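# Swap the scanner reel onto the label-down pile

## Task

Take the reel now lying on the scanner glass and set it on the pile of reels that sit label side down, keeping it the same way up it was. Then take the topmost reel from the stack of label-up reels and lay it flat on the glass with its label facing down. Finish with both grippers released from the reels.

## Robot and tools

Robot: two arms, left_arm and right_arm, each a six-joint arm with a parallel two-finger gripper. Both report in one shared scene frame whose origin sits on the table top between the arms; +x points out over the table, +z points up, and left_arm is on the +y side. The names left and right are labels only and do not match image sides. Bases: left_arm at (+0.024, +0.278, 0) m, quat_wxyz (+0.997, 0, 0, +0.075); right_arm at (+0.003, -0.375, 0) m, quat_wxyz (+0.996, 0, 0, -0.085).

Gripper axes: fingers point along the gripper's own +z and close along its y. end_effector_position is the pinch point between the pads, about 1 cm short of the fingertips. Joint ranges (rad), base to hand: waist -2.618 to 3.054, shoulder 0.000 to 3.142, elbow 0.000 to 3.142, wrist pitch -1.571 to 1.571, wrist yaw -1.571 to 1.571, wrist roll -2.094 to 2.094.

The row format (shared by execute_actions and move): one flat list of 14 numbers covering both arms, each in [-1, 1]: dx, dy, dz, rx, ry, rz, opening for left_arm, then the same seven for right_arm. An arm that should not move still needs its seven numbers. dx..rz are an offset, not a pose: a displacement from that gripper's measured pose at the start of the action (for a move, from the pose in the latest result that shows one), expressed in the gripper's own axes. Scale: 1.0 equals 0.6 m for dx, dy, dz and 180 degrees for the rotation; rx, ry, rz form a single rotation vector. Opening is absolute, not an offset: +1 fully open (0.094 m), -1 closed.

execute_actions(actions): a list of actions; each action is a table of up to 15 rows, one row per 1/30 s step. If fewer than 15 rows are given, the last row is held for the remaining steps. Every row in an action is measured from the same start pose, not from the row before. An empty list just returns state and images. Per step the commanded pose is clipped to 70 mm and 16 degrees from the measured pose, so large offsets need several actions; after an action the arm only continues to its last clipped pose.

move(target, speed, blocking): target is one 14-number row as above (offset from last reported pose). Each gripper follows a straight line; all paths finish together, taking 0.5 to 10 s (cut off at 10 s). speed is the top path speed in m/s, 0.002 to 0.5, default 0.25; turning is capped at twice that in rad/s. Paths ignore obstacles and the other arm, and grippers may lag, stray or overshoot speed, mostly near full reach. Faster contact hits harder, and aiming deeper past contact presses harder. blocking=false returns after 0.5 s while motion continues; then only wait or stop are accepted until a result shows the move has ended. The move: line gives the ending (done, off_target, moving, held, fault) and limits (paced = pose clipped; held = a check blocked steps, after which the arm may jump fast), plus each gripper's remaining distance.

wait(seconds): 0 to 10, lets the scene run holding last commands; returns early if a move ends. stop(): brakes a running move; needs braking room; fingers keep moving. zoom_image(camera, region): camera cam_left_wrist or cam_right_wrist; region [x0, y0, x1, y1] in pixels, at most 504x504. read_manual(section): licence texts only. finished_scene(scene): ends scene 1 or 2 permanently and reports success.

Results: a state line with each gripper's end_effector_position (m) and end_effector_quat_wxyz, Hand target lines (where the controller is heading), grip_measured (opening on the command scale; last Joint positions number is opening in metres), joint torques, images from both wrist cameras (504x504) with any changed calibration. Printed positions can be off, more at long reach. A pose unreachable line means the clearance check altered that arm's command. FAULT and MOTOR HOT lines warn of stops; at 90 °C an arm halts 10 s, at 100 °C it goes limp and falls.

Practical points: arms tend to end a centimetre or more low and can sag under zero offsets; to hold, send the correction back to the wanted pose in the first call of a reply and zeros afterwards. To grasp, command an opening about 0.03 below grip_measured; less is lighter. Readings may be off up to ~1 mm. Pads can exceed 50 to 62 N briefly on contact. The robot keeps acting on its last command while you compose replies.

Avoid: dropping reels, flipping them, knocking anything off the table (that fails the task), slamming or hard pushing, and arms colliding or pressing each other. Small random tugs on held items or pushes on loose ones may occur; grip firmly. Release both grippers at the end.

Each tool is called after ">>>" as name(argument=value, ...) on one line, values as JSON.

## Session

>>> execute_actions(actions=[])

Scene clock: 0.00 s.
left_arm: end_effector_position=(+0.4730, +0.3279, +0.3458) grip_measured=+1.000 end_effector_quat_wxyz=(+0.460, -0.223, +0.650, -0.562) | right_arm: end_effector_position=(+0.2796, -0.3546, +0.3392) grip_measured=+1.000 end_effector_quat_wxyz=(+0.453, -0.247, +0.726, -0.454)
Joint positions: left_arm=[ 0.295  1.549  1.094  0.556  0.997 -1.301  0.094] | right_arm=[ 0.85   0.871  0.945 -0.481  1.107 -0.747  0.094]
Joint velocities: left_arm=[-0.017 -0.027 -0.037  0.11   0.007 -0.095  0.   ] | right_arm=[ 0.007  0.007 -0.022 -0.051 -0.007 -0.007  0.   ]
Joint torques (N m, as the arm reports them, + toward a larger angle): no reading
Hand target (left_arm): +0.471, +0.327, +0.354; +0.469, -0.215, +0.649, -0.560
Hand target (right_arm): +0.278, -0.356, +0.342; +0.456, -0.241, +0.727, -0.454

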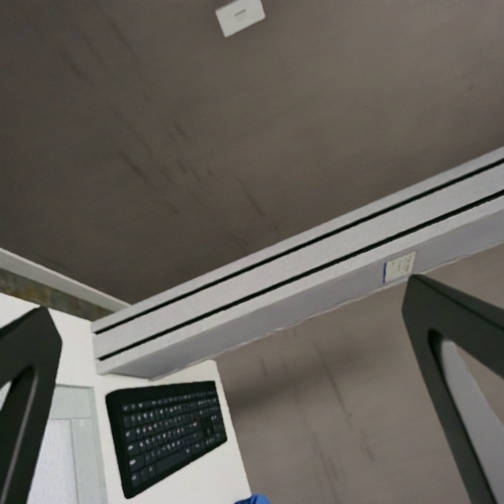

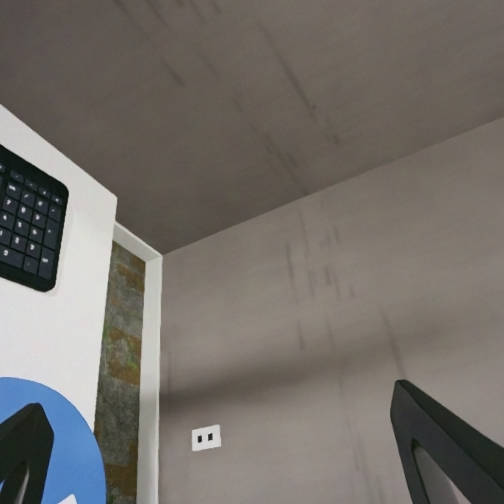

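>>> move(target=[0,0,0,-0.406,0.332,0.161,1,0,0,0,-0.319,0.318,0.173,1], speed=0.4)

Scene clock: 18.37 s.
left_arm: end_effector_position=(+0.4774, +0.3295, +0.3314) grip_measured=+1.000 end_effector_quat_wxyz=(+0.295, -0.033, +0.955, -0.003) | right_arm: end_effector_position=(+0.2790, -0.3530, +0.3361) grip_measured=+1.000 end_effector_quat_wxyz=(+0.264, -0.013, +0.964, +0.004)
Joint positions: left_arm=[-0.016  2.077  2.673 -1.57   0.063  0.046  0.094] | right_arm=[ 0.267  1.368  1.883 -1.552  0.036  0.061  0.094]
Joint velocities: left_arm=[-0.012 -0.012 -0.002  0.007 -0.066  0.139  0.   ] | right_arm=[ 0.007  0.002 -0.002  0.037 -0.095  0.066  0.   ]
Joint torques (N m, as the arm reports them, + toward a larger angle): left_arm=[ -0.6  -10.51   8.34   1.23  -0.13   0.06] | right_arm=[-0.45 -2.41  8.84  0.89 -0.06  0.08]
Hand target (left_arm): +0.471, +0.327, +0.345; +0.308, -0.025, +0.951, +0.006
Hand target (right_arm): +0.280, -0.354, +0.338; +0.261, -0.007, +0.965, +0.007
Off the commanded pose (left_arm): 0.015 m, 35 deg; orientation clipped at the last step of the last action.
Off the commanded pose (right_arm): 0.003 m, 31 deg; orientation clipped at the last step of the last action.
joint sent to its limit (left arm) — the command would take joint 4 (wrist pitch) past its lower limit, so that joint was sent only as far as its limit.
joint sent to its limit (right arm) — the command would take joint 4 (wrist pitch) past its lower limit, so that joint was sent only as far as its limit.
move: off_target (left_arm, right_arm); limits=paced
camera_calibration (this result's frames):
cam_left_wrist: T_world_to_cam=[[-0.0332023, -0.997568, 0.0612824, 0.326289], [-0.999435, 0.0334588, 0.00316385, 0.487602], [-0.00520659, -0.0611427, -0.998115, 0.452679], [0, 0, 0, 1]] pos_world=[0.500517, 0.336859, 0.430288]
cam_right_wrist: T_world_to_cam=[[-0.0421861, -0.998335, 0.0393503, -0.365458], [-0.997863, 0.0401338, -0.0515631, 0.352631], [0.0498979, -0.0414414, -0.997894, 0.410627], [0, 0, 0, 1]] pos_world=[0.315971, -0.361985, 0.442326]

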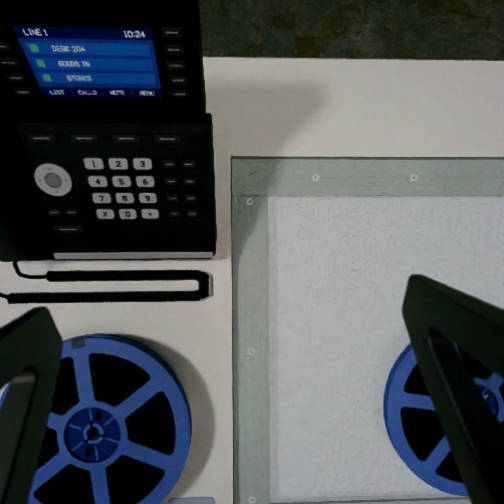

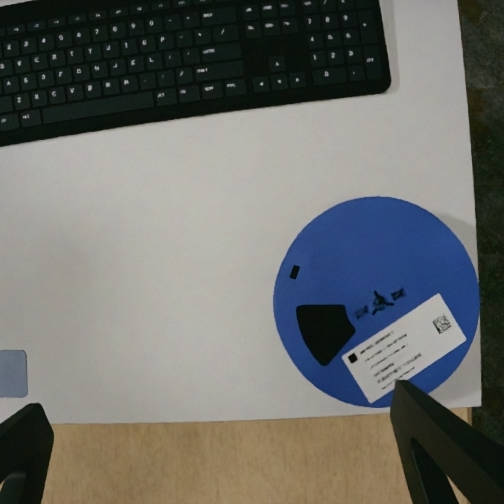

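>>> move(target=[0.21,-0.12,-0.14,0,0,0,1,0,-0.15,0,0,0,0,1], speed=0.4)

Scene clock: 29.90 s.
left_arm: end_effector_position=(+0.3269, +0.2489, +0.3319) grip_measured=+1.000 end_effector_quat_wxyz=(+0.293, -0.030, +0.956, -0.006) | right_arm: end_effector_position=(+0.2810, -0.4424, +0.3320) grip_measured=+1.000 end_effector_quat_wxyz=(+0.263, -0.012, +0.965, -0.005)
Joint positions: left_arm=[-0.303  1.387  1.834 -1.429 -0.09  -0.187  0.094] | right_arm=[-0.18   1.408  1.896 -1.553 -0.172 -0.33   0.094]
Joint velocities: left_arm=[0.002 0.002 0.017 0.022 0.022 0.007 0.   ] | right_arm=[-0.002  0.007  0.002  0.051 -0.022  0.051  0.   ]
Joint torques (N m, as the arm reports them, + toward a larger angle): left_arm=[-0.58 -2.94  5.09  1.57 -0.18 -0.13] | right_arm=[-0.54 -3.21  9.11  0.88 -0.2   0.  ]
Hand target (left_arm): +0.331, +0.248, +0.329; +0.294, -0.033, +0.955, -0.002
Hand target (right_arm): +0.282, -0.443, +0.336; +0.266, -0.014, +0.964, -0.000
Off the commanded pose (left_arm): 0.004 m, 1 deg.
Off the commanded pose (right_arm): 0.004 m, 1 deg.
joint sent to its limit (right arm) — the command would take joint 4 (wrist pitch) past its lower limit, so that joint was sent only as far as its limit.
move: done
camera_calibration (this result's frames):
cam_left_wrist: T_world_to_cam=[[-0.0418134, -0.997, 0.0651372, 0.242232], [-0.999058, 0.0424799, 0.0088799, 0.335612], [-0.0116203, -0.0647045, -0.997837, 0.450315], [0, 0, 0, 1]] pos_world=[0.350658, 0.256386, 0.430583]
cam_right_wrist: T_world_to_cam=[[-0.0480896, -0.997312, 0.0552796, -0.457698], [-0.997708, 0.045324, -0.0502398, 0.359781], [0.0475993, -0.0575689, -0.997206, 0.396037], [0, 0, 0, 1]] pos_world=[0.318095, -0.449975, 0.438307]

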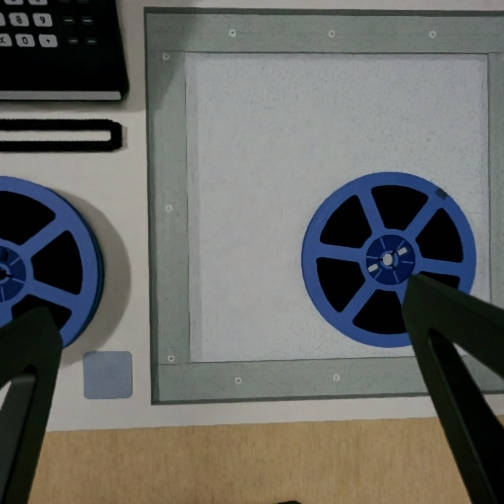

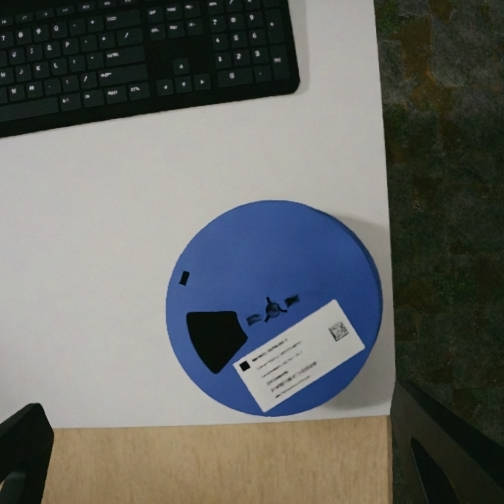

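>>> zoom_image(camera="cam_left_wrist", region=[280,150,500,370])

>>> zoom_image(camera="cam_right_wrist", region=[150,180,400,430])

Region (280, 150, 500, 370) of cam_left_wrist's 504x504 image, scaled by 2.291, with more detail than that image has.

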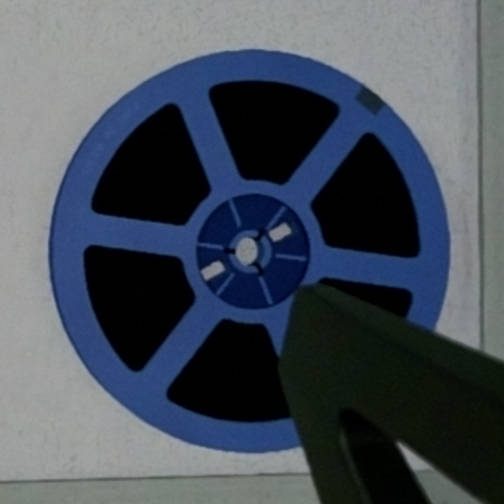

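Region (150, 180, 400, 430) of cam_right_wrist's 504x504 image, scaled by 2.016, with more detail than that image has.

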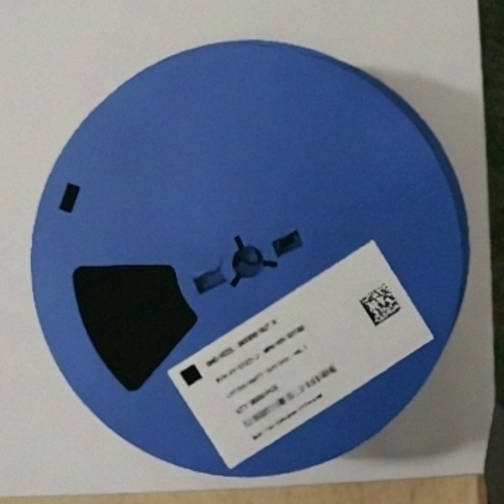

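>>> move(target=[0.218,-0.152,0.325,0,0.189,0,1,0,0,0,0,0,0,1], speed=0.4)

Scene clock: 81.47 s.
left_arm: end_effector_position=(+0.3337, +0.1604, +0.0951) grip_measured=+1.000 end_effector_quat_wxyz=(-0.014, -0.029, +0.999, -0.002) | right_arm: end_effector_position=(+0.2810, -0.4422, +0.3321) grip_measured=+1.000 end_effector_quat_wxyz=(+0.263, -0.013, +0.965, -0.005)
Joint positions: left_arm=[-0.509  1.83   1.469 -1.235  0.014 -0.417  0.094] | right_arm=[-0.18   1.408  1.896 -1.553 -0.173 -0.332  0.094]
Joint velocities: left_arm=[0.012 0.007 0.007 0.066 0.007 0.037 0.   ] | right_arm=[ 0.007 -0.007  0.002 -0.051 -0.051  0.037  0.   ]
Joint torques (N m, as the arm reports them, + toward a larger angle): left_arm=[-0.42 -9.35  6.43  0.43  0.05 -0.11] | right_arm=[ 0.03 -4.33  6.39  1.   -0.06  0.03]
Hand target (left_arm): +0.335, +0.155, +0.100; -0.002, -0.032, +0.999, -0.013
Hand target (right_arm): +0.281, -0.442, +0.332; +0.263, -0.013, +0.965, -0.005
Off the commanded pose (left_arm): 0.011 m, 2 deg.
Off the commanded pose (right_arm): 0.000 m, 0 deg.
move: off_target (left_arm)
camera_calibration (this result's frames):
cam_left_wrist: T_world_to_cam=[[0.00272313, -0.996148, 0.0876457, 0.152553], [-0.806583, 0.0496211, 0.589035, 0.227712], [-0.591115, -0.0722975, -0.803341, 0.38445], [0, 0, 0, 1]] pos_world=[0.410508, 0.168461, 0.161343]
cam_right_wrist: T_world_to_cam=[[-0.0459158, -0.997414, 0.0552912, -0.458163], [-0.997788, 0.0431293, -0.0505787, 0.358991], [0.0480632, -0.0574913, -0.997188, 0.395974], [0, 0, 0, 1]] pos_world=[0.318128, -0.449696, 0.43835]

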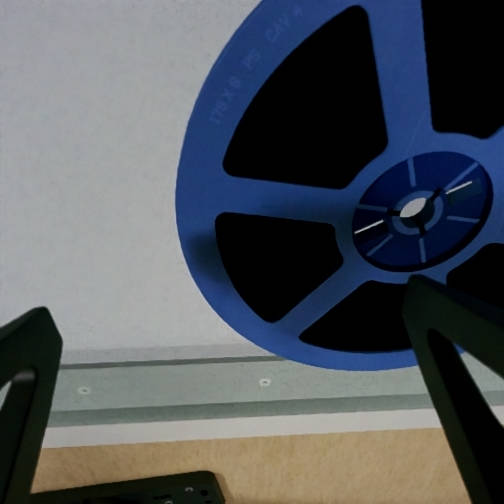

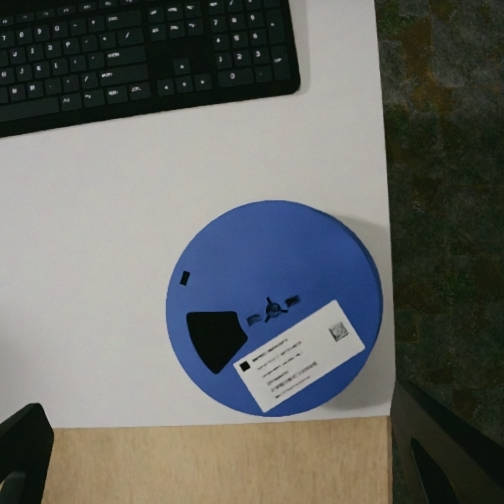

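>>> move(target=[0.046,-0.008,0.07,0,-0.009,-0.135,1,0,0,0,0,0,0,1])

Scene clock: 96.77 s.
left_arm: end_effector_position=(+0.3073, +0.1541, +0.0528) grip_measured=+1.000 end_effector_quat_wxyz=(-0.011, -0.238, +0.971, -0.000) | right_arm: end_effector_position=(+0.2810, -0.4422, +0.3321) grip_measured=+1.000 end_effector_quat_wxyz=(+0.263, -0.013, +0.965, -0.005)
Joint positions: left_arm=[-0.558  1.775  1.229 -1.042  0.014 -0.888  0.094] | right_arm=[-0.18   1.408  1.896 -1.553 -0.173 -0.332  0.094]
Joint velocities: left_arm=[-0.012  0.007 -0.007 -0.051  0.007 -0.022  0.   ] | right_arm=[ 0.007  0.002 -0.002 -0.051 -0.051 -0.051  0.   ]
Joint torques (N m, as the arm reports them, + toward a larger angle): left_arm=[-0.64 -8.69  4.51  0.43 -0.16 -0.14] | right_arm=[ 0.03 -4.29  6.42  0.99 -0.09  0.02]
Hand target (left_arm): +0.306, +0.155, +0.053; -0.001, -0.239, +0.971, +0.002
Hand target (right_arm): +0.281, -0.442, +0.332; +0.263, -0.013, +0.965, -0.005
Off the commanded pose (left_arm): 0.002 m, 1 deg.
Off the commanded pose (right_arm): 0.000 m, 0 deg.
move: done
camera_calibration (this result's frames):
cam_left_wrist: T_world_to_cam=[[0.409697, -0.908757, 0.0794246, 0.0120413], [-0.757878, -0.290628, 0.584086, 0.269366], [-0.507709, -0.299493, -0.807797, 0.344072], [0, 0, 0, 1]] pos_world=[0.373902, 0.192275, 0.119651]
cam_right_wrist: T_world_to_cam=[[-0.0459158, -0.997414, 0.0552912, -0.458163], [-0.997788, 0.0431293, -0.0505787, 0.358991], [0.0480632, -0.0574913, -0.997188, 0.395974], [0, 0, 0, 1]] pos_world=[0.318128, -0.449696, 0.43835]

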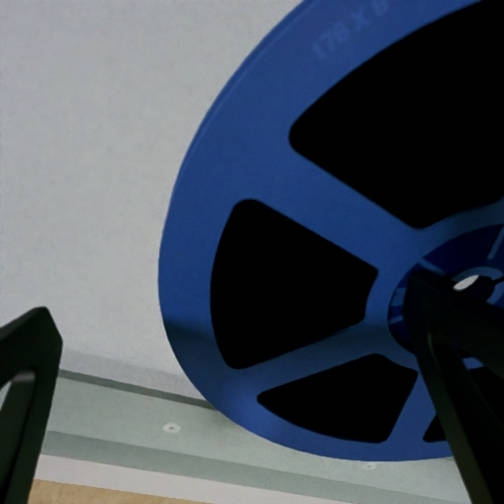

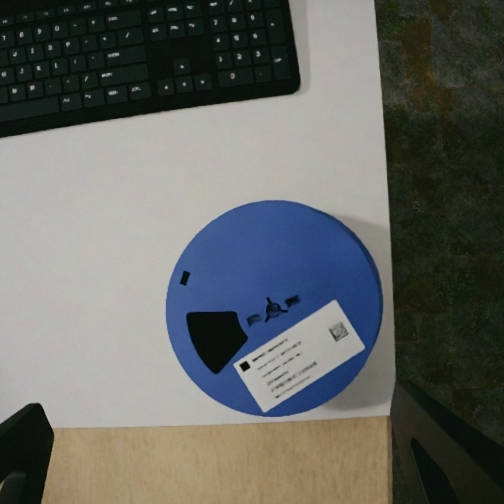

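>>> move(target=[0,0,0.025,0,0,0,1,0,0,0,0,0,0,1], speed=0.03)

>>> move(target=[0,0,0,0,0,0,0.1,0,0,0,0,0,0,1])

Scene clock: 103.33 s.
left_arm: end_effector_position=(+0.3094, +0.1532, +0.0479) grip_measured=+1.000 end_effector_quat_wxyz=(-0.005, -0.239, +0.971, -0.005) | right_arm: end_effector_position=(+0.2810, -0.4422, +0.3321) grip_measured=+1.000 end_effector_quat_wxyz=(+0.263, -0.013, +0.965, -0.005)
Joint positions: left_arm=[-0.558  1.776  1.21  -1.008  0.014 -0.89   0.094] | right_arm=[-0.18   1.408  1.896 -1.553 -0.173 -0.332  0.094]
Joint velocities: left_arm=[ 0.002  0.007 -0.017 -0.037 -0.007 -0.051  0.   ] | right_arm=[-0.002 -0.007 -0.002  0.022 -0.095 -0.007  0.   ]
Joint torques (N m, as the arm reports them, + toward a larger angle): left_arm=[ 0.03 -6.12  4.27  0.54 -0.03  0.  ] | right_arm=[ 0.04 -4.32  6.45  1.   -0.09  0.02]
Hand target (left_arm): +0.307, +0.154, +0.038; -0.011, -0.238, +0.971, -0.000
Hand target (right_arm): +0.281, -0.442, +0.332; +0.263, -0.013, +0.965, -0.005
Off the commanded pose (left_arm): 0.010 m, 1 deg.
Off the commanded pose (right_arm): 0.000 m, 0 deg.
move: done
camera_calibration (this result's frames):
cam_left_wrist: T_world_to_cam=[[0.410681, -0.907348, 0.0897809, 0.00968271], [-0.764719, -0.289145, 0.575847, 0.275863], [-0.496534, -0.305146, -0.812613, 0.338588], [0, 0, 0, 1]] pos_world=[0.375102, 0.191869, 0.115417]
cam_right_wrist: T_world_to_cam=[[-0.0459158, -0.997414, 0.0552912, -0.458163], [-0.997788, 0.0431293, -0.0505787, 0.358991], [0.0480632, -0.0574913, -0.997188, 0.395974], [0, 0, 0, 1]] pos_world=[0.318128, -0.449696, 0.43835]

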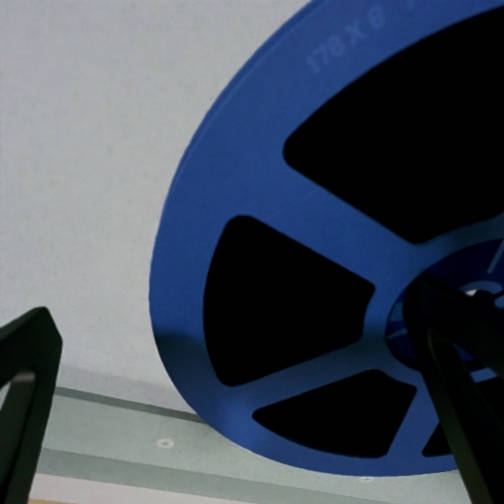

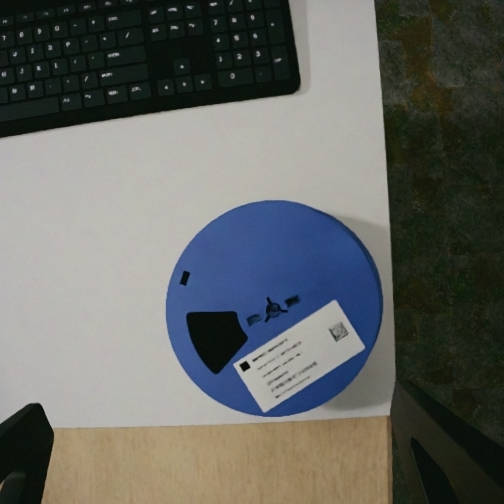

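Scene clock: 103.83 s.
left_arm: end_effector_position=(+0.3096, +0.1519, +0.0479) grip_measured=+0.306 end_effector_quat_wxyz=(-0.006, -0.239, +0.971, -0.008) | right_arm: end_effector_position=(+0.2810, -0.4422, +0.3321) grip_measured=+1.000 end_effector_quat_wxyz=(+0.263, -0.013, +0.965, -0.005)
Joint positions: left_arm=[-0.558  1.776  1.21  -1.005  0.02  -0.89   0.061] | right_arm=[-0.18   1.408  1.896 -1.553 -0.173 -0.332  0.094]
Joint velocities: left_arm=[ 0.007  0.002 -0.007 -0.037  0.037  0.007 -0.   ] | right_arm=[-0.002 -0.007  0.007 -0.037 -0.007 -0.007  0.   ]
Joint torques (N m, as the arm reports them, + toward a larger angle): left_arm=[ 0.02 -7.33  6.5   0.27 -0.08 -0.03] | right_arm=[ 0.03 -4.28  6.42  1.   -0.09  0.01]
Hand target (left_arm): +0.309, +0.153, +0.048; -0.005, -0.239, +0.971, -0.005
Hand target (right_arm): +0.281, -0.442, +0.332; +0.263, -0.013, +0.965, -0.005
Off the commanded pose (left_arm): 0.001 m, 0 deg.
Off the commanded pose (right_arm): 0.000 m, 0 deg.
move: done
camera_calibration (this result's frames):
cam_left_wrist: T_world_to_cam=[[0.410341, -0.906882, 0.0958429, 0.00820683], [-0.764848, -0.285017, 0.577731, 0.274947], [-0.496616, -0.310372, -0.810581, 0.339027], [0, 0, 0, 1]] pos_world=[0.375292, 0.191032, 0.115177]
cam_right_wrist: T_world_to_cam=[[-0.0459158, -0.997414, 0.0552912, -0.458163], [-0.997788, 0.0431293, -0.0505787, 0.358991], [0.0480632, -0.0574913, -0.997188, 0.395974], [0, 0, 0, 1]] pos_world=[0.318128, -0.449696, 0.43835]

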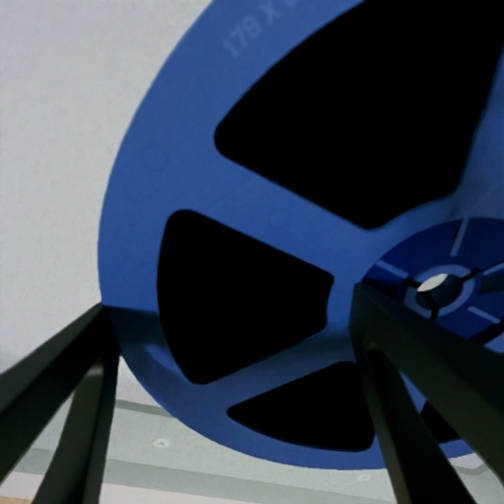

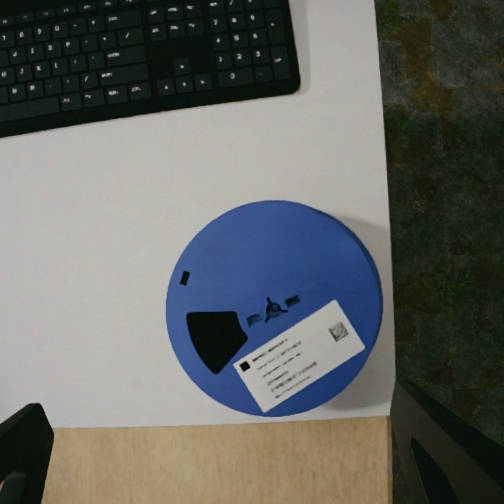

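>>> move(target=[0,0,-0.14,0,0,0,0.2,0,0,0,0,0,0,1], speed=0.1)

Scene clock: 109.03 s.
left_arm: end_effector_position=(+0.3038, +0.1544, +0.1145) grip_measured=+0.306 end_effector_quat_wxyz=(-0.026, -0.239, +0.971, +0.007) | right_arm: end_effector_position=(+0.2810, -0.4422, +0.3321) grip_measured=+1.000 end_effector_quat_wxyz=(+0.263, -0.013, +0.965, -0.005)
Joint positions: left_arm=[-0.558  1.751  1.449 -1.319  0.02  -0.89   0.061] | right_arm=[-0.18   1.408  1.896 -1.553 -0.173 -0.332  0.094]
Joint velocities: left_arm=[-0.007 -0.007  0.012  0.022  0.007 -0.022 -0.   ] | right_arm=[-0.027 -0.002 -0.007 -0.037 -0.007 -0.022  0.   ]
Joint torques (N m, as the arm reports them, + toward a larger angle): left_arm=[ 0.07 -9.7   9.92  0.08 -0.03 -0.02] | right_arm=[ 0.   -4.28  6.42  0.99 -0.09  0.01]
Hand target (left_arm): +0.308, +0.153, +0.132; -0.006, -0.239, +0.971, -0.008
Hand target (right_arm): +0.281, -0.442, +0.332; +0.263, -0.013, +0.965, -0.005
Off the commanded pose (left_arm): 0.019 m, 3 deg.
Off the commanded pose (right_arm): 0.000 m, 0 deg.
move: off_target (left_arm)
camera_calibration (this result's frames):
cam_left_wrist: T_world_to_cam=[[0.41396, -0.908404, 0.0586421, 0.00978354], [-0.737154, -0.296731, 0.607087, 0.222806], [-0.534079, -0.294538, -0.792469, 0.39772], [0, 0, 0, 1]] pos_world=[0.372607, 0.192145, 0.179345]
cam_right_wrist: T_world_to_cam=[[-0.0459158, -0.997414, 0.0552912, -0.458163], [-0.997788, 0.0431293, -0.0505787, 0.358991], [0.0480632, -0.0574913, -0.997188, 0.395974], [0, 0, 0, 1]] pos_world=[0.318128, -0.449696, 0.43835]

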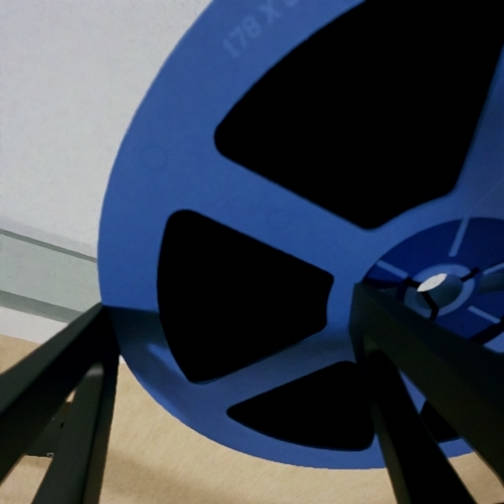

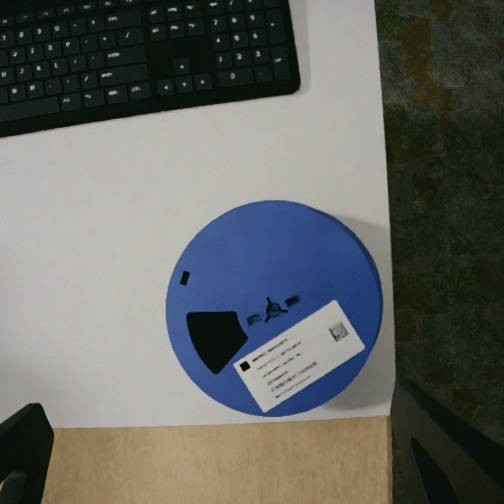

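>>> move(target=[-0.28,0.507,-0.075,0,0,0,0.2,0,0,0,0,0,0,1], speed=0.2)

Scene clock: 119.40 s.
left_arm: end_effector_position=(+0.3163, +0.5002, +0.1541) grip_measured=+0.306 end_effector_quat_wxyz=(-0.026, -0.246, +0.969, +0.001) | right_arm: end_effector_position=(+0.2810, -0.4422, +0.3321) grip_measured=+1.000 end_effector_quat_wxyz=(+0.263, -0.013, +0.965, -0.005)
Joint positions: left_arm=[ 0.485  2.005  1.941 -1.555 -0.022  0.139  0.061] | right_arm=[-0.18   1.408  1.896 -1.553 -0.173 -0.332  0.094]
Joint velocities: left_arm=[-0.007  0.012 -0.002  0.007 -0.095 -0.081  0.   ] | right_arm=[ 0.002  0.007  0.012 -0.022  0.081  0.007  0.   ]
Joint torques (N m, as the arm reports them, + toward a larger angle): left_arm=[-0.2  -9.8   9.81  0.01 -0.02  0.1 ] | right_arm=[ 0.01 -4.29  6.39  0.99 -0.09  0.01]
Hand target (left_arm): +0.318, +0.499, +0.163; -0.018, -0.239, +0.971, +0.002
Hand target (right_arm): +0.281, -0.442, +0.332; +0.263, -0.013, +0.965, -0.005
Off the commanded pose (left_arm): 0.006 m, 1 deg.
Off the commanded pose (right_arm): 0.000 m, 0 deg.
move: done
camera_calibration (this result's frames):
cam_left_wrist: T_world_to_cam=[[0.426913, -0.901511, 0.0708793, 0.307015], [-0.734797, -0.300142, 0.608267, 0.311389], [-0.527085, -0.311759, -0.790562, 0.543772], [0, 0, 0, 1]] pos_world=[0.384353, 0.539763, 0.218717]
cam_right_wrist: T_world_to_cam=[[-0.0459158, -0.997414, 0.0552912, -0.458163], [-0.997788, 0.0431293, -0.0505787, 0.358991], [0.0480632, -0.0574913, -0.997188, 0.395974], [0, 0, 0, 1]] pos_world=[0.318128, -0.449696, 0.43835]

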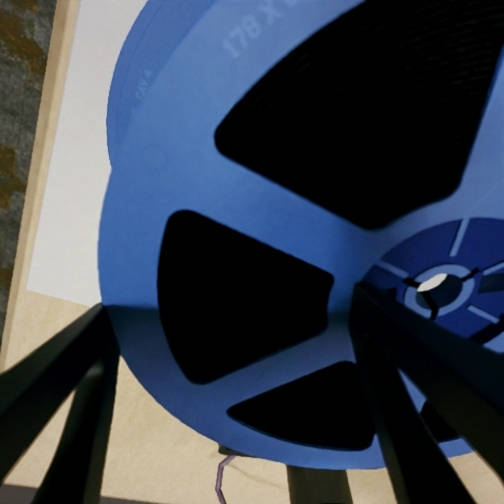

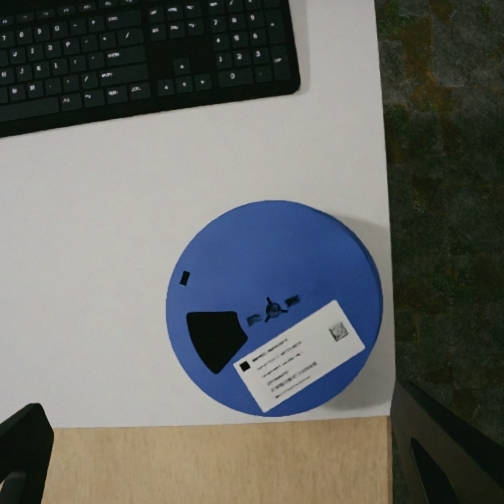

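>>> move(target=[0,0.01,0.08,0,0,0,0.2,0,0,0,0,0,0,1], speed=0.08)

Scene clock: 125.57 s.
left_arm: end_effector_position=(+0.3121, +0.5028, +0.1020) grip_measured=+0.306 end_effector_quat_wxyz=(-0.037, -0.247, +0.968, -0.004) | right_arm: end_effector_position=(+0.2810, -0.4422, +0.3321) grip_measured=+1.000 end_effector_quat_wxyz=(+0.263, -0.013, +0.965, -0.005)
Joint positions: left_arm=[ 0.498  2.005  1.732 -1.368 -0.022  0.149  0.061] | right_arm=[-0.18   1.408  1.896 -1.553 -0.173 -0.332  0.094]
Joint velocities: left_arm=[-0.007 -0.002  0.007  0.007 -0.037  0.051  0.   ] | right_arm=[-0.012  0.002 -0.007 -0.037  0.066  0.007  0.   ]
Joint torques (N m, as the arm reports them, + toward a larger angle): left_arm=[  0.6  -10.94   5.83   0.27  -0.06   0.07] | right_arm=[ 0.02 -4.29  6.4   1.01 -0.09  0.01]
Hand target (left_arm): +0.311, +0.506, +0.106; -0.026, -0.246, +0.969, +0.001
Hand target (right_arm): +0.281, -0.442, +0.332; +0.263, -0.013, +0.965, -0.005
Off the commanded pose (left_arm): 0.005 m, 1 deg.
Off the commanded pose (right_arm): 0.000 m, 0 deg.
move: done
camera_calibration (this result's frames):
cam_left_wrist: T_world_to_cam=[[0.430279, -0.899503, 0.0758579, 0.312293], [-0.723299, -0.293269, 0.625166, 0.331993], [-0.540092, -0.323863, -0.776797, 0.509948], [0, 0, 0, 1]] pos_world=[0.381176, 0.543425, 0.164885]
cam_right_wrist: T_world_to_cam=[[-0.0459158, -0.997414, 0.0552912, -0.458163], [-0.997788, 0.0431293, -0.0505787, 0.358991], [0.0480632, -0.0574913, -0.997188, 0.395974], [0, 0, 0, 1]] pos_world=[0.318128, -0.449696, 0.43835]

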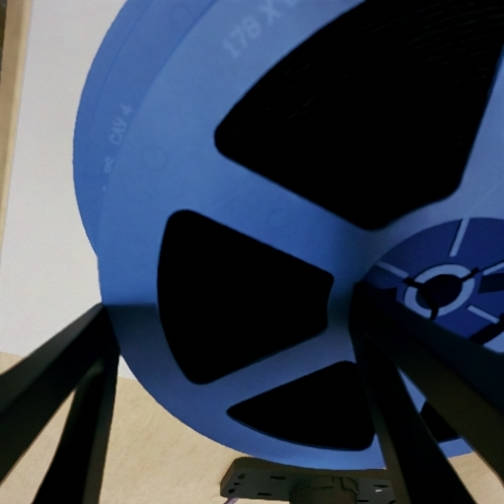

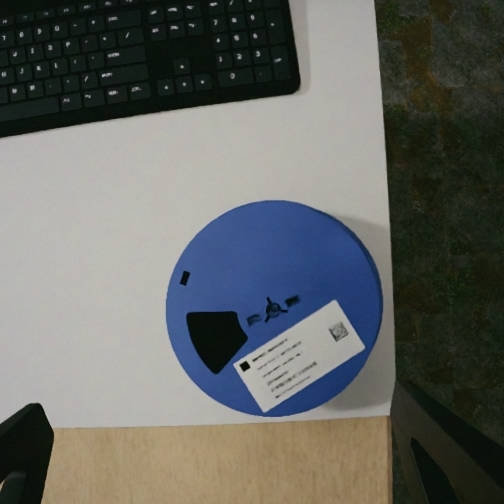

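>>> move(target=[-0.018,0.018,0.03,0,0,0,0.2,0,0,0,0,0,0,1], speed=0.04)

Scene clock: 132.73 s.
left_arm: end_effector_position=(+0.3141, +0.5085, +0.0870) grip_measured=+0.306 end_effector_quat_wxyz=(-0.042, -0.243, +0.969, -0.012) | right_arm: end_effector_position=(+0.2810, -0.4422, +0.3321) grip_measured=+1.000 end_effector_quat_wxyz=(+0.263, -0.013, +0.965, -0.005)
Joint positions: left_arm=[ 0.512  2.047  1.732 -1.344 -0.012  0.171  0.061] | right_arm=[-0.18   1.408  1.896 -1.553 -0.173 -0.332  0.094]
Joint velocities: left_arm=[-0.007  0.027 -0.012 -0.022  0.022  0.066 -0.001] | right_arm=[-0.017  0.002 -0.012 -0.051 -0.11  -0.051  0.   ]
Joint torques (N m, as the arm reports them, + toward a larger angle): left_arm=[ 0.81 -9.24  6.74  0.36 -0.13 -0.02] | right_arm=[ 0.03 -4.34  6.42  0.99 -0.1   0.02]
Hand target (left_arm): +0.315, +0.517, +0.084; -0.036, -0.247, +0.968, -0.004
Hand target (right_arm): +0.281, -0.442, +0.332; +0.263, -0.013, +0.965, -0.005
Off the commanded pose (left_arm): 0.009 m, 1 deg.
Off the commanded pose (right_arm): 0.000 m, 0 deg.
move: done
camera_calibration (this result's frames):
cam_left_wrist: T_world_to_cam=[[0.424402, -0.900906, 0.0908353, 0.318925], [-0.721028, -0.275564, 0.635754, 0.333793], [-0.547724, -0.33531, -0.766529, 0.508507], [0, 0, 0, 1]] pos_world=[0.383843, 0.54981, 0.148605]
cam_right_wrist: T_world_to_cam=[[-0.0459158, -0.997414, 0.0552912, -0.458163], [-0.997788, 0.0431293, -0.0505787, 0.358991], [0.0480632, -0.0574913, -0.997188, 0.395974], [0, 0, 0, 1]] pos_world=[0.318128, -0.449696, 0.43835]

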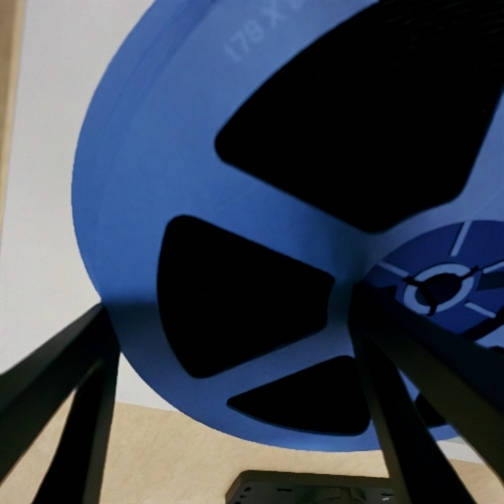

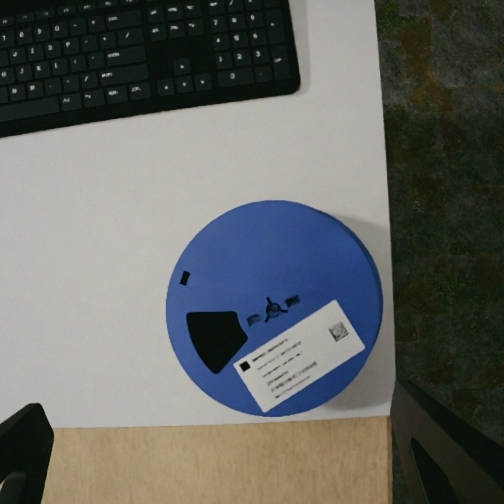

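>>> move(target=[0,0.02,-0.012,0,0,0,0.2,0,0,0,0,0,0,1], speed=0.04)

>>> move(target=[0,0,0.025,0,0,0,0.2,0,0,0,0,0,0,1], speed=0.03)

Scene clock: 138.80 s.
left_arm: end_effector_position=(+0.3104, +0.5150, +0.0876) grip_measured=+0.306 end_effector_quat_wxyz=(-0.042, -0.244, +0.969, -0.015) | right_arm: end_effector_position=(+0.2810, -0.4422, +0.3321) grip_measured=+1.000 end_effector_quat_wxyz=(+0.263, -0.013, +0.965, -0.005)
Joint positions: left_arm=[ 0.533  2.054  1.745 -1.351 -0.009  0.19   0.061] | right_arm=[-0.18   1.408  1.896 -1.553 -0.173 -0.332  0.094]
Joint velocities: left_arm=[-0.012 -0.002  0.017  0.037 -0.081 -0.022 -0.001] | right_arm=[ 0.002 -0.012  0.002 -0.037  0.022 -0.022  0.   ]
Joint torques (N m, as the arm reports them, + toward a larger angle): left_arm=[ 0.56 -9.86  9.53 -0.15 -0.09  0.08] | right_arm=[ 0.   -4.31  6.43  0.98 -0.09  0.02]
Hand target (left_arm): +0.309, +0.519, +0.094; -0.042, -0.243, +0.969, -0.012
Hand target (right_arm): +0.281, -0.442, +0.332; +0.263, -0.013, +0.965, -0.005
Off the commanded pose (left_arm): 0.008 m, 0 deg.
Off the commanded pose (right_arm): 0.000 m, 0 deg.
move: done
camera_calibration (this result's frames):
cam_left_wrist: T_world_to_cam=[[0.426643, -0.899361, 0.095525, 0.324467], [-0.720986, -0.274442, 0.636286, 0.331927], [-0.546035, -0.34034, -0.765516, 0.511057], [0, 0, 0, 1]] pos_world=[0.379938, 0.556841, 0.149027]
cam_right_wrist: T_world_to_cam=[[-0.0459158, -0.997414, 0.0552912, -0.458163], [-0.997788, 0.0431293, -0.0505787, 0.358991], [0.0480632, -0.0574913, -0.997188, 0.395974], [0, 0, 0, 1]] pos_world=[0.318128, -0.449696, 0.43835]

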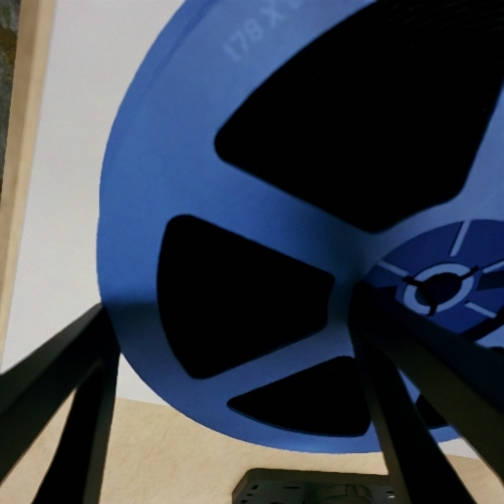

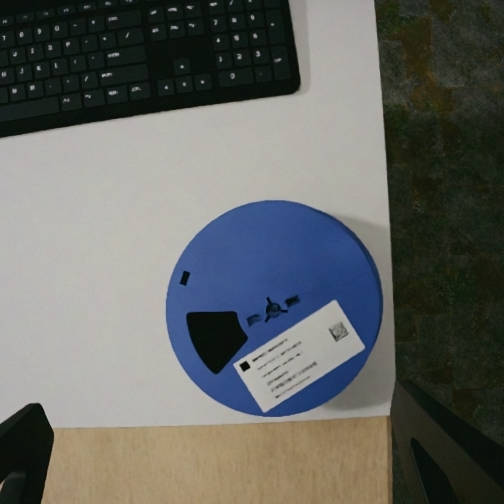

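Scene clock: 139.53 s.
left_arm: end_effector_position=(+0.3107, +0.5132, +0.0830) grip_measured=+0.306 end_effector_quat_wxyz=(-0.039, -0.245, +0.969, -0.020) | right_arm: end_effector_position=(+0.2810, -0.4422, +0.3321) grip_measured=+1.000 end_effector_quat_wxyz=(+0.263, -0.013, +0.965, -0.005)
Joint positions: left_arm=[ 0.534  2.05   1.72  -1.329  0.003  0.19   0.061] | right_arm=[-0.18   1.408  1.896 -1.553 -0.173 -0.332  0.094]
Joint velocities: left_arm=[ 0.007  0.007 -0.002  0.037 -0.007 -0.007 -0.   ] | right_arm=[-0.012  0.002 -0.002 -0.007  0.022 -0.037  0.   ]
Joint torques (N m, as the arm reports them, + toward a larger angle): left_arm=[-0.01 -9.5   3.33  0.49 -0.15 -0.02] | right_arm=[ 0.05 -4.31  6.43  0.99 -0.08  0.03]
Hand target (left_arm): +0.309, +0.514, +0.073; -0.043, -0.244, +0.969, -0.015
Hand target (right_arm): +0.281, -0.442, +0.332; +0.263, -0.013, +0.965, -0.005
Off the commanded pose (left_arm): 0.010 m, 1 deg.
Off the commanded pose (right_arm): 0.000 m, 0 deg.
move: done
camera_calibration (this result's frames):
cam_left_wrist: T_world_to_cam=[[0.427711, -0.897577, 0.106855, 0.320948], [-0.726204, -0.270824, 0.631887, 0.334716], [-0.538229, -0.347864, -0.767659, 0.508681], [0, 0, 0, 1]] pos_world=[0.379586, 0.555676, 0.144696]
cam_right_wrist: T_world_to_cam=[[-0.0459158, -0.997414, 0.0552912, -0.458163], [-0.997788, 0.0431293, -0.0505787, 0.358991], [0.0480632, -0.0574913, -0.997188, 0.395974], [0, 0, 0, 1]] pos_world=[0.318128, -0.449696, 0.43835]

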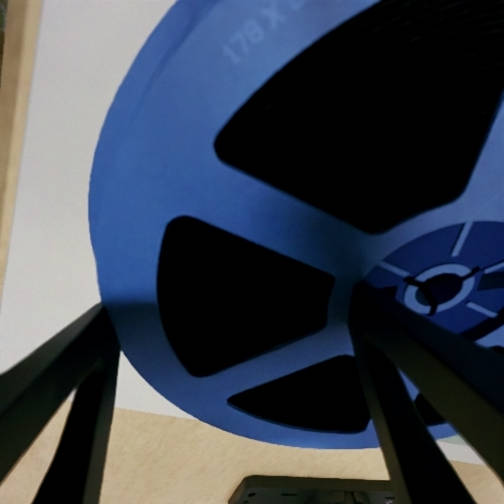

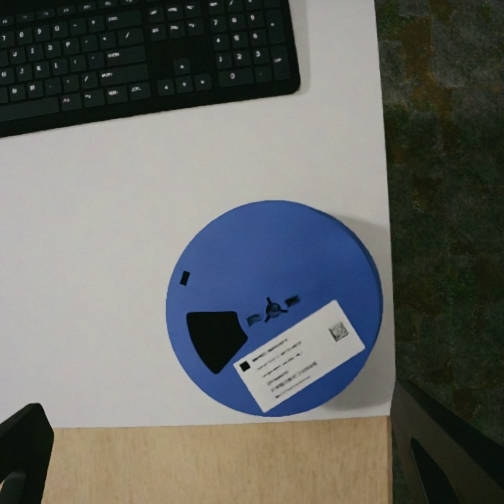

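>>> move(target=[0,0,-0.005,0,0,0,0.65,0.215,0.053,0.265,-0.037,0.167,-0.135,0.1], speed=0.3)

>>> move(target=[0,0,-0.2,0,0,0,0.65,0,0,0,0,0,0,0.1], speed=0.2)

Scene clock: 154.40 s.
left_arm: end_effector_position=(+0.3101, +0.5137, +0.0831) grip_measured=+0.648 end_effector_quat_wxyz=(-0.040, -0.245, +0.969, -0.018) | right_arm: end_effector_position=(+0.2483, -0.4147, +0.1330) grip_measured=+0.101 end_effector_quat_wxyz=(+0.001, -0.220, +0.975, -0.005)
Joint positions: left_arm=[ 0.535  2.049  1.72  -1.329 -0.     0.19   0.077] | right_arm=[ 0.01   1.477  1.237 -1.326  0.008 -0.604  0.052]
Joint velocities: left_arm=[ 0.002 -0.007 -0.012  0.007 -0.037 -0.066  0.001] | right_arm=[-0.022  0.002 -0.007 -0.007 -0.037 -0.022  0.   ]
Joint torques (N m, as the arm reports them, + toward a larger angle): left_arm=[ 0.01 -9.87  7.76  0.   -0.01 -0.03] | right_arm=[ 0.49 -5.37  6.28  0.28  0.06 -0.02]
Hand target (left_arm): +0.311, +0.513, +0.086; -0.039, -0.245, +0.969, -0.020
Hand target (right_arm): +0.250, -0.414, +0.129; -0.002, -0.227, +0.974, -0.007
Off the commanded pose (left_arm): 0.003 m, 0 deg.
Off the commanded pose (right_arm): 0.004 m, 1 deg.
move: done
camera_calibration (this result's frames):
cam_left_wrist: T_world_to_cam=[[0.427669, -0.897981, 0.103584, 0.322133], [-0.72493, -0.272266, 0.63273, 0.334655], [-0.539977, -0.34569, -0.767413, 0.508089], [0, 0, 0, 1]] pos_world=[0.379192, 0.556026, 0.144801]
cam_right_wrist: T_world_to_cam=[[0.392555, -0.916353, 0.0787235, -0.499566], [-0.828493, -0.315149, 0.462904, 0.0562079], [-0.399374, -0.246937, -0.882906, 0.217976], [0, 0, 0, 1]] pos_world=[0.329729, -0.386239, 0.205761]

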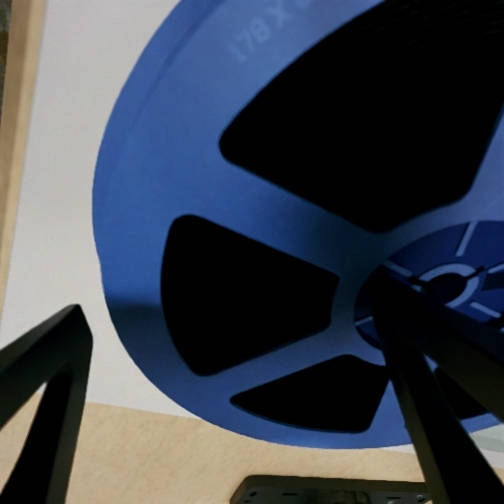

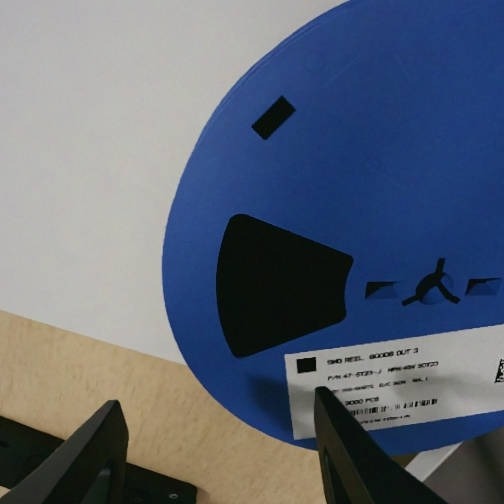

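Scene clock: 155.47 s.
left_arm: end_effector_position=(+0.3176, +0.5199, +0.1918) grip_measured=+0.648 end_effector_quat_wxyz=(+0.033, -0.245, +0.969, +0.016) | right_arm: end_effector_position=(+0.2483, -0.4147, +0.1330) grip_measured=+0.101 end_effector_quat_wxyz=(+0.001, -0.220, +0.975, -0.005)
Joint positions: left_arm=[ 0.535  1.969  2.041 -1.569 -0.001  0.19   0.077] | right_arm=[ 0.01   1.477  1.237 -1.326  0.008 -0.604  0.052]
Joint velocities: left_arm=[-0.007 -0.017  0.017  0.051 -0.022  0.022  0.001] | right_arm=[0.007 0.002 0.002 0.051 0.022 0.081 0.   ]
Joint torques (N m, as the arm reports them, + toward a larger angle): left_arm=[ -0.38 -10.12   8.74   0.3   -0.05  -0.05] | right_arm=[ 0.03 -6.01  7.25  0.17  0.01  0.03]
Hand target (left_arm): +0.318, +0.517, +0.202; +0.042, -0.243, +0.969, +0.020
Hand target (right_arm): +0.248, -0.415, +0.133; +0.001, -0.220, +0.975, -0.005
Off the commanded pose (left_arm): 0.011 m, 9 deg.
Off the commanded pose (right_arm): 0.000 m, 0 deg.
joint sent to its limit (left arm) — the command would take joint 4 (wrist pitch) past its lower limit, so that joint was sent only as far as its limit.
move: off_target (left_arm)
camera_calibration (this result's frames):
cam_left_wrist: T_world_to_cam=[[0.417195, -0.906586, 0.0636382, 0.328699], [-0.796268, -0.330879, 0.506435, 0.350302], [-0.438071, -0.261955, -0.859926, 0.539545], [0, 0, 0, 1]] pos_world=[0.378162, 0.555238, 0.265646]
cam_right_wrist: T_world_to_cam=[[0.392555, -0.916353, 0.0787235, -0.499566], [-0.828493, -0.315149, 0.462904, 0.0562079], [-0.399374, -0.246937, -0.882906, 0.217976], [0, 0, 0, 1]] pos_world=[0.329729, -0.386239, 0.205761]

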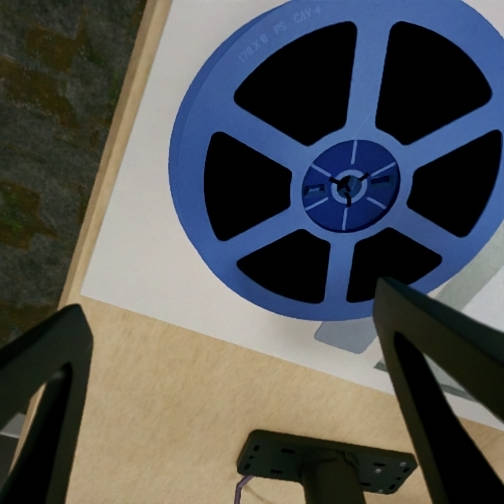

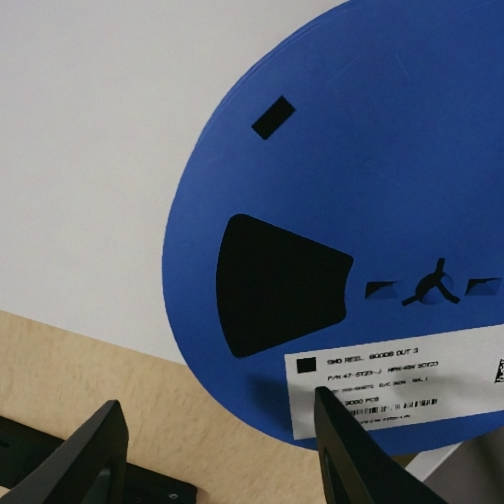

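>>> move(target=[0,0,0,0,0,0,0.65,-0.016,0.007,0.072,0,0,0,0.1], speed=0.04)

>>> move(target=[0,0,0,0,0,0,0.65,0,0,0.005,0,0,0,-0.9], speed=0.04)

Scene clock: 165.80 s.
left_arm: end_effector_position=(+0.3174, +0.5198, +0.1918) grip_measured=+0.648 end_effector_quat_wxyz=(+0.033, -0.245, +0.969, +0.016) | right_arm: end_effector_position=(+0.2558, -0.4094, +0.0972) grip_measured=+0.101 end_effector_quat_wxyz=(+0.008, -0.219, +0.976, -0.007)
Joint positions: left_arm=[ 0.535  1.969  2.041 -1.57  -0.001  0.19   0.077] | right_arm=[ 0.035  1.497  1.113 -1.166  0.008 -0.576  0.052]
Joint velocities: left_arm=[-0.012 -0.012  0.012  0.051 -0.081  0.007 -0.001] | right_arm=[-0.012  0.007 -0.002  0.037  0.066  0.037  0.   ]
Joint torques (N m, as the arm reports them, + toward a larger angle): left_arm=[ 0.02 -9.17  6.56  0.45 -0.04 -0.02] | right_arm=[ 0.55 -4.84  5.87  0.3   0.01  0.07]
Hand target (left_arm): +0.318, +0.520, +0.192; +0.033, -0.245, +0.969, +0.016
Hand target (right_arm): +0.255, -0.407, +0.090; +0.001, -0.220, +0.975, -0.004
Off the commanded pose (left_arm): 0.000 m, 0 deg.
Off the commanded pose (right_arm): 0.008 m, 1 deg.
move: done
camera_calibration (this result's frames):
cam_left_wrist: T_world_to_cam=[[0.417233, -0.906555, 0.0638296, 0.328587], [-0.795968, -0.330634, 0.507065, 0.34981], [-0.438578, -0.262371, -0.859541, 0.539741], [0, 0, 0, 1]] pos_world=[0.378059, 0.555154, 0.26558]
cam_right_wrist: T_world_to_cam=[[0.388456, -0.917381, 0.0866822, -0.494965], [-0.836641, -0.311709, 0.45041, 0.0853137], [-0.386178, -0.247486, -0.888604, 0.18765], [0, 0, 0, 1]] pos_world=[0.336115, -0.381038, 0.171225]

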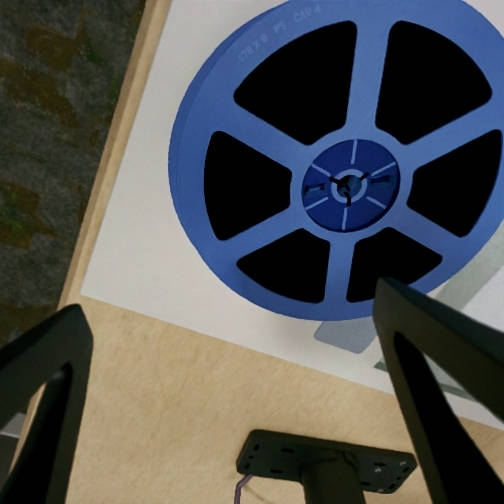

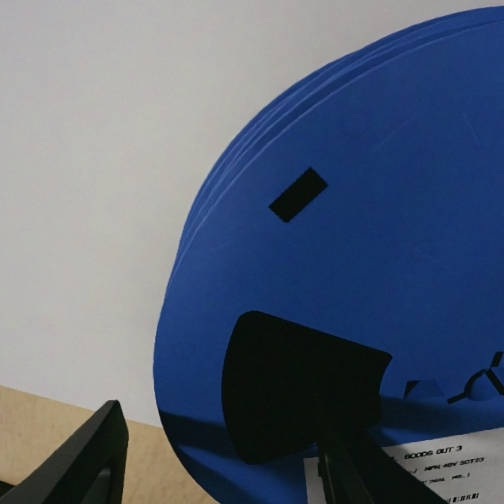

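Scene clock: 166.50 s.
left_arm: end_effector_position=(+0.3174, +0.5198, +0.1918) grip_measured=+0.648 end_effector_quat_wxyz=(+0.033, -0.245, +0.969, +0.016) | right_arm: end_effector_position=(+0.2561, -0.4092, +0.0973) grip_measured=-0.684 end_effector_quat_wxyz=(+0.009, -0.219, +0.976, -0.007)
Joint positions: left_arm=[ 0.535  1.969  2.041 -1.57  -0.001  0.19   0.077] | right_arm=[ 0.035  1.497  1.113 -1.165  0.007 -0.577  0.015]
Joint velocities: left_arm=[-0.002 -0.002 -0.002 -0.037 -0.007  0.007 -0.   ] | right_arm=[-0.002 -0.012 -0.007 -0.037  0.037  0.095  0.   ]
Joint torques (N m, as the arm reports them, + toward a larger angle): left_arm=[ 0.02 -9.17  6.57  0.44 -0.04 -0.02] | right_arm=[-0.02 -6.04  6.35  0.29  0.02  0.04]
Hand target (left_arm): +0.317, +0.520, +0.192; +0.033, -0.245, +0.969, +0.016
Hand target (right_arm): +0.256, -0.409, +0.094; +0.008, -0.219, +0.976, -0.007
Off the commanded pose (left_arm): 0.000 m, 0 deg.
Off the commanded pose (right_arm): 0.003 m, 0 deg.
move: done
camera_calibration (this result's frames):
cam_left_wrist: T_world_to_cam=[[0.417233, -0.906555, 0.0638296, 0.328587], [-0.795968, -0.330634, 0.507065, 0.34981], [-0.438578, -0.262371, -0.859541, 0.539741], [0, 0, 0, 1]] pos_world=[0.378059, 0.555154, 0.26558]
cam_right_wrist: T_world_to_cam=[[0.389067, -0.917159, 0.0862946, -0.494963], [-0.836971, -0.312802, 0.449038, 0.0853925], [-0.384845, -0.246932, -0.889336, 0.187771], [0, 0, 0, 1]] pos_world=[0.336308, -0.380882, 0.171359]

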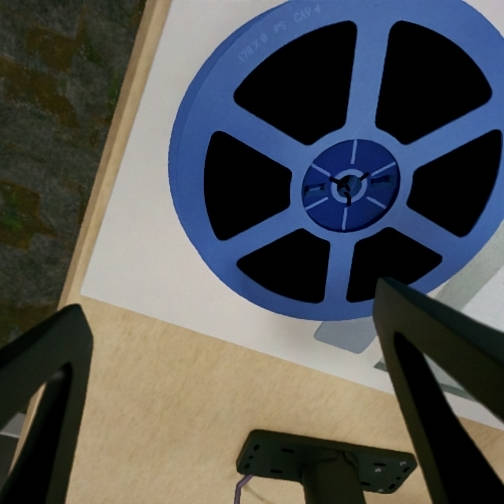

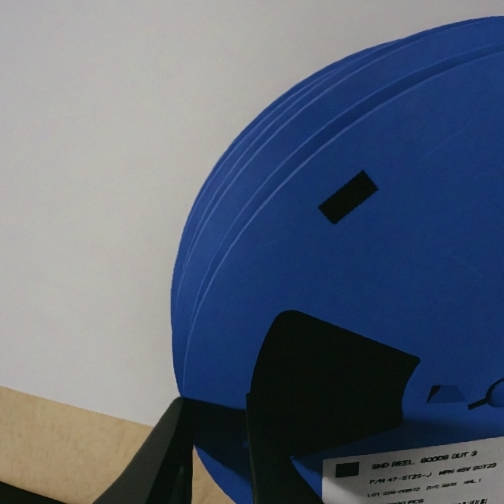

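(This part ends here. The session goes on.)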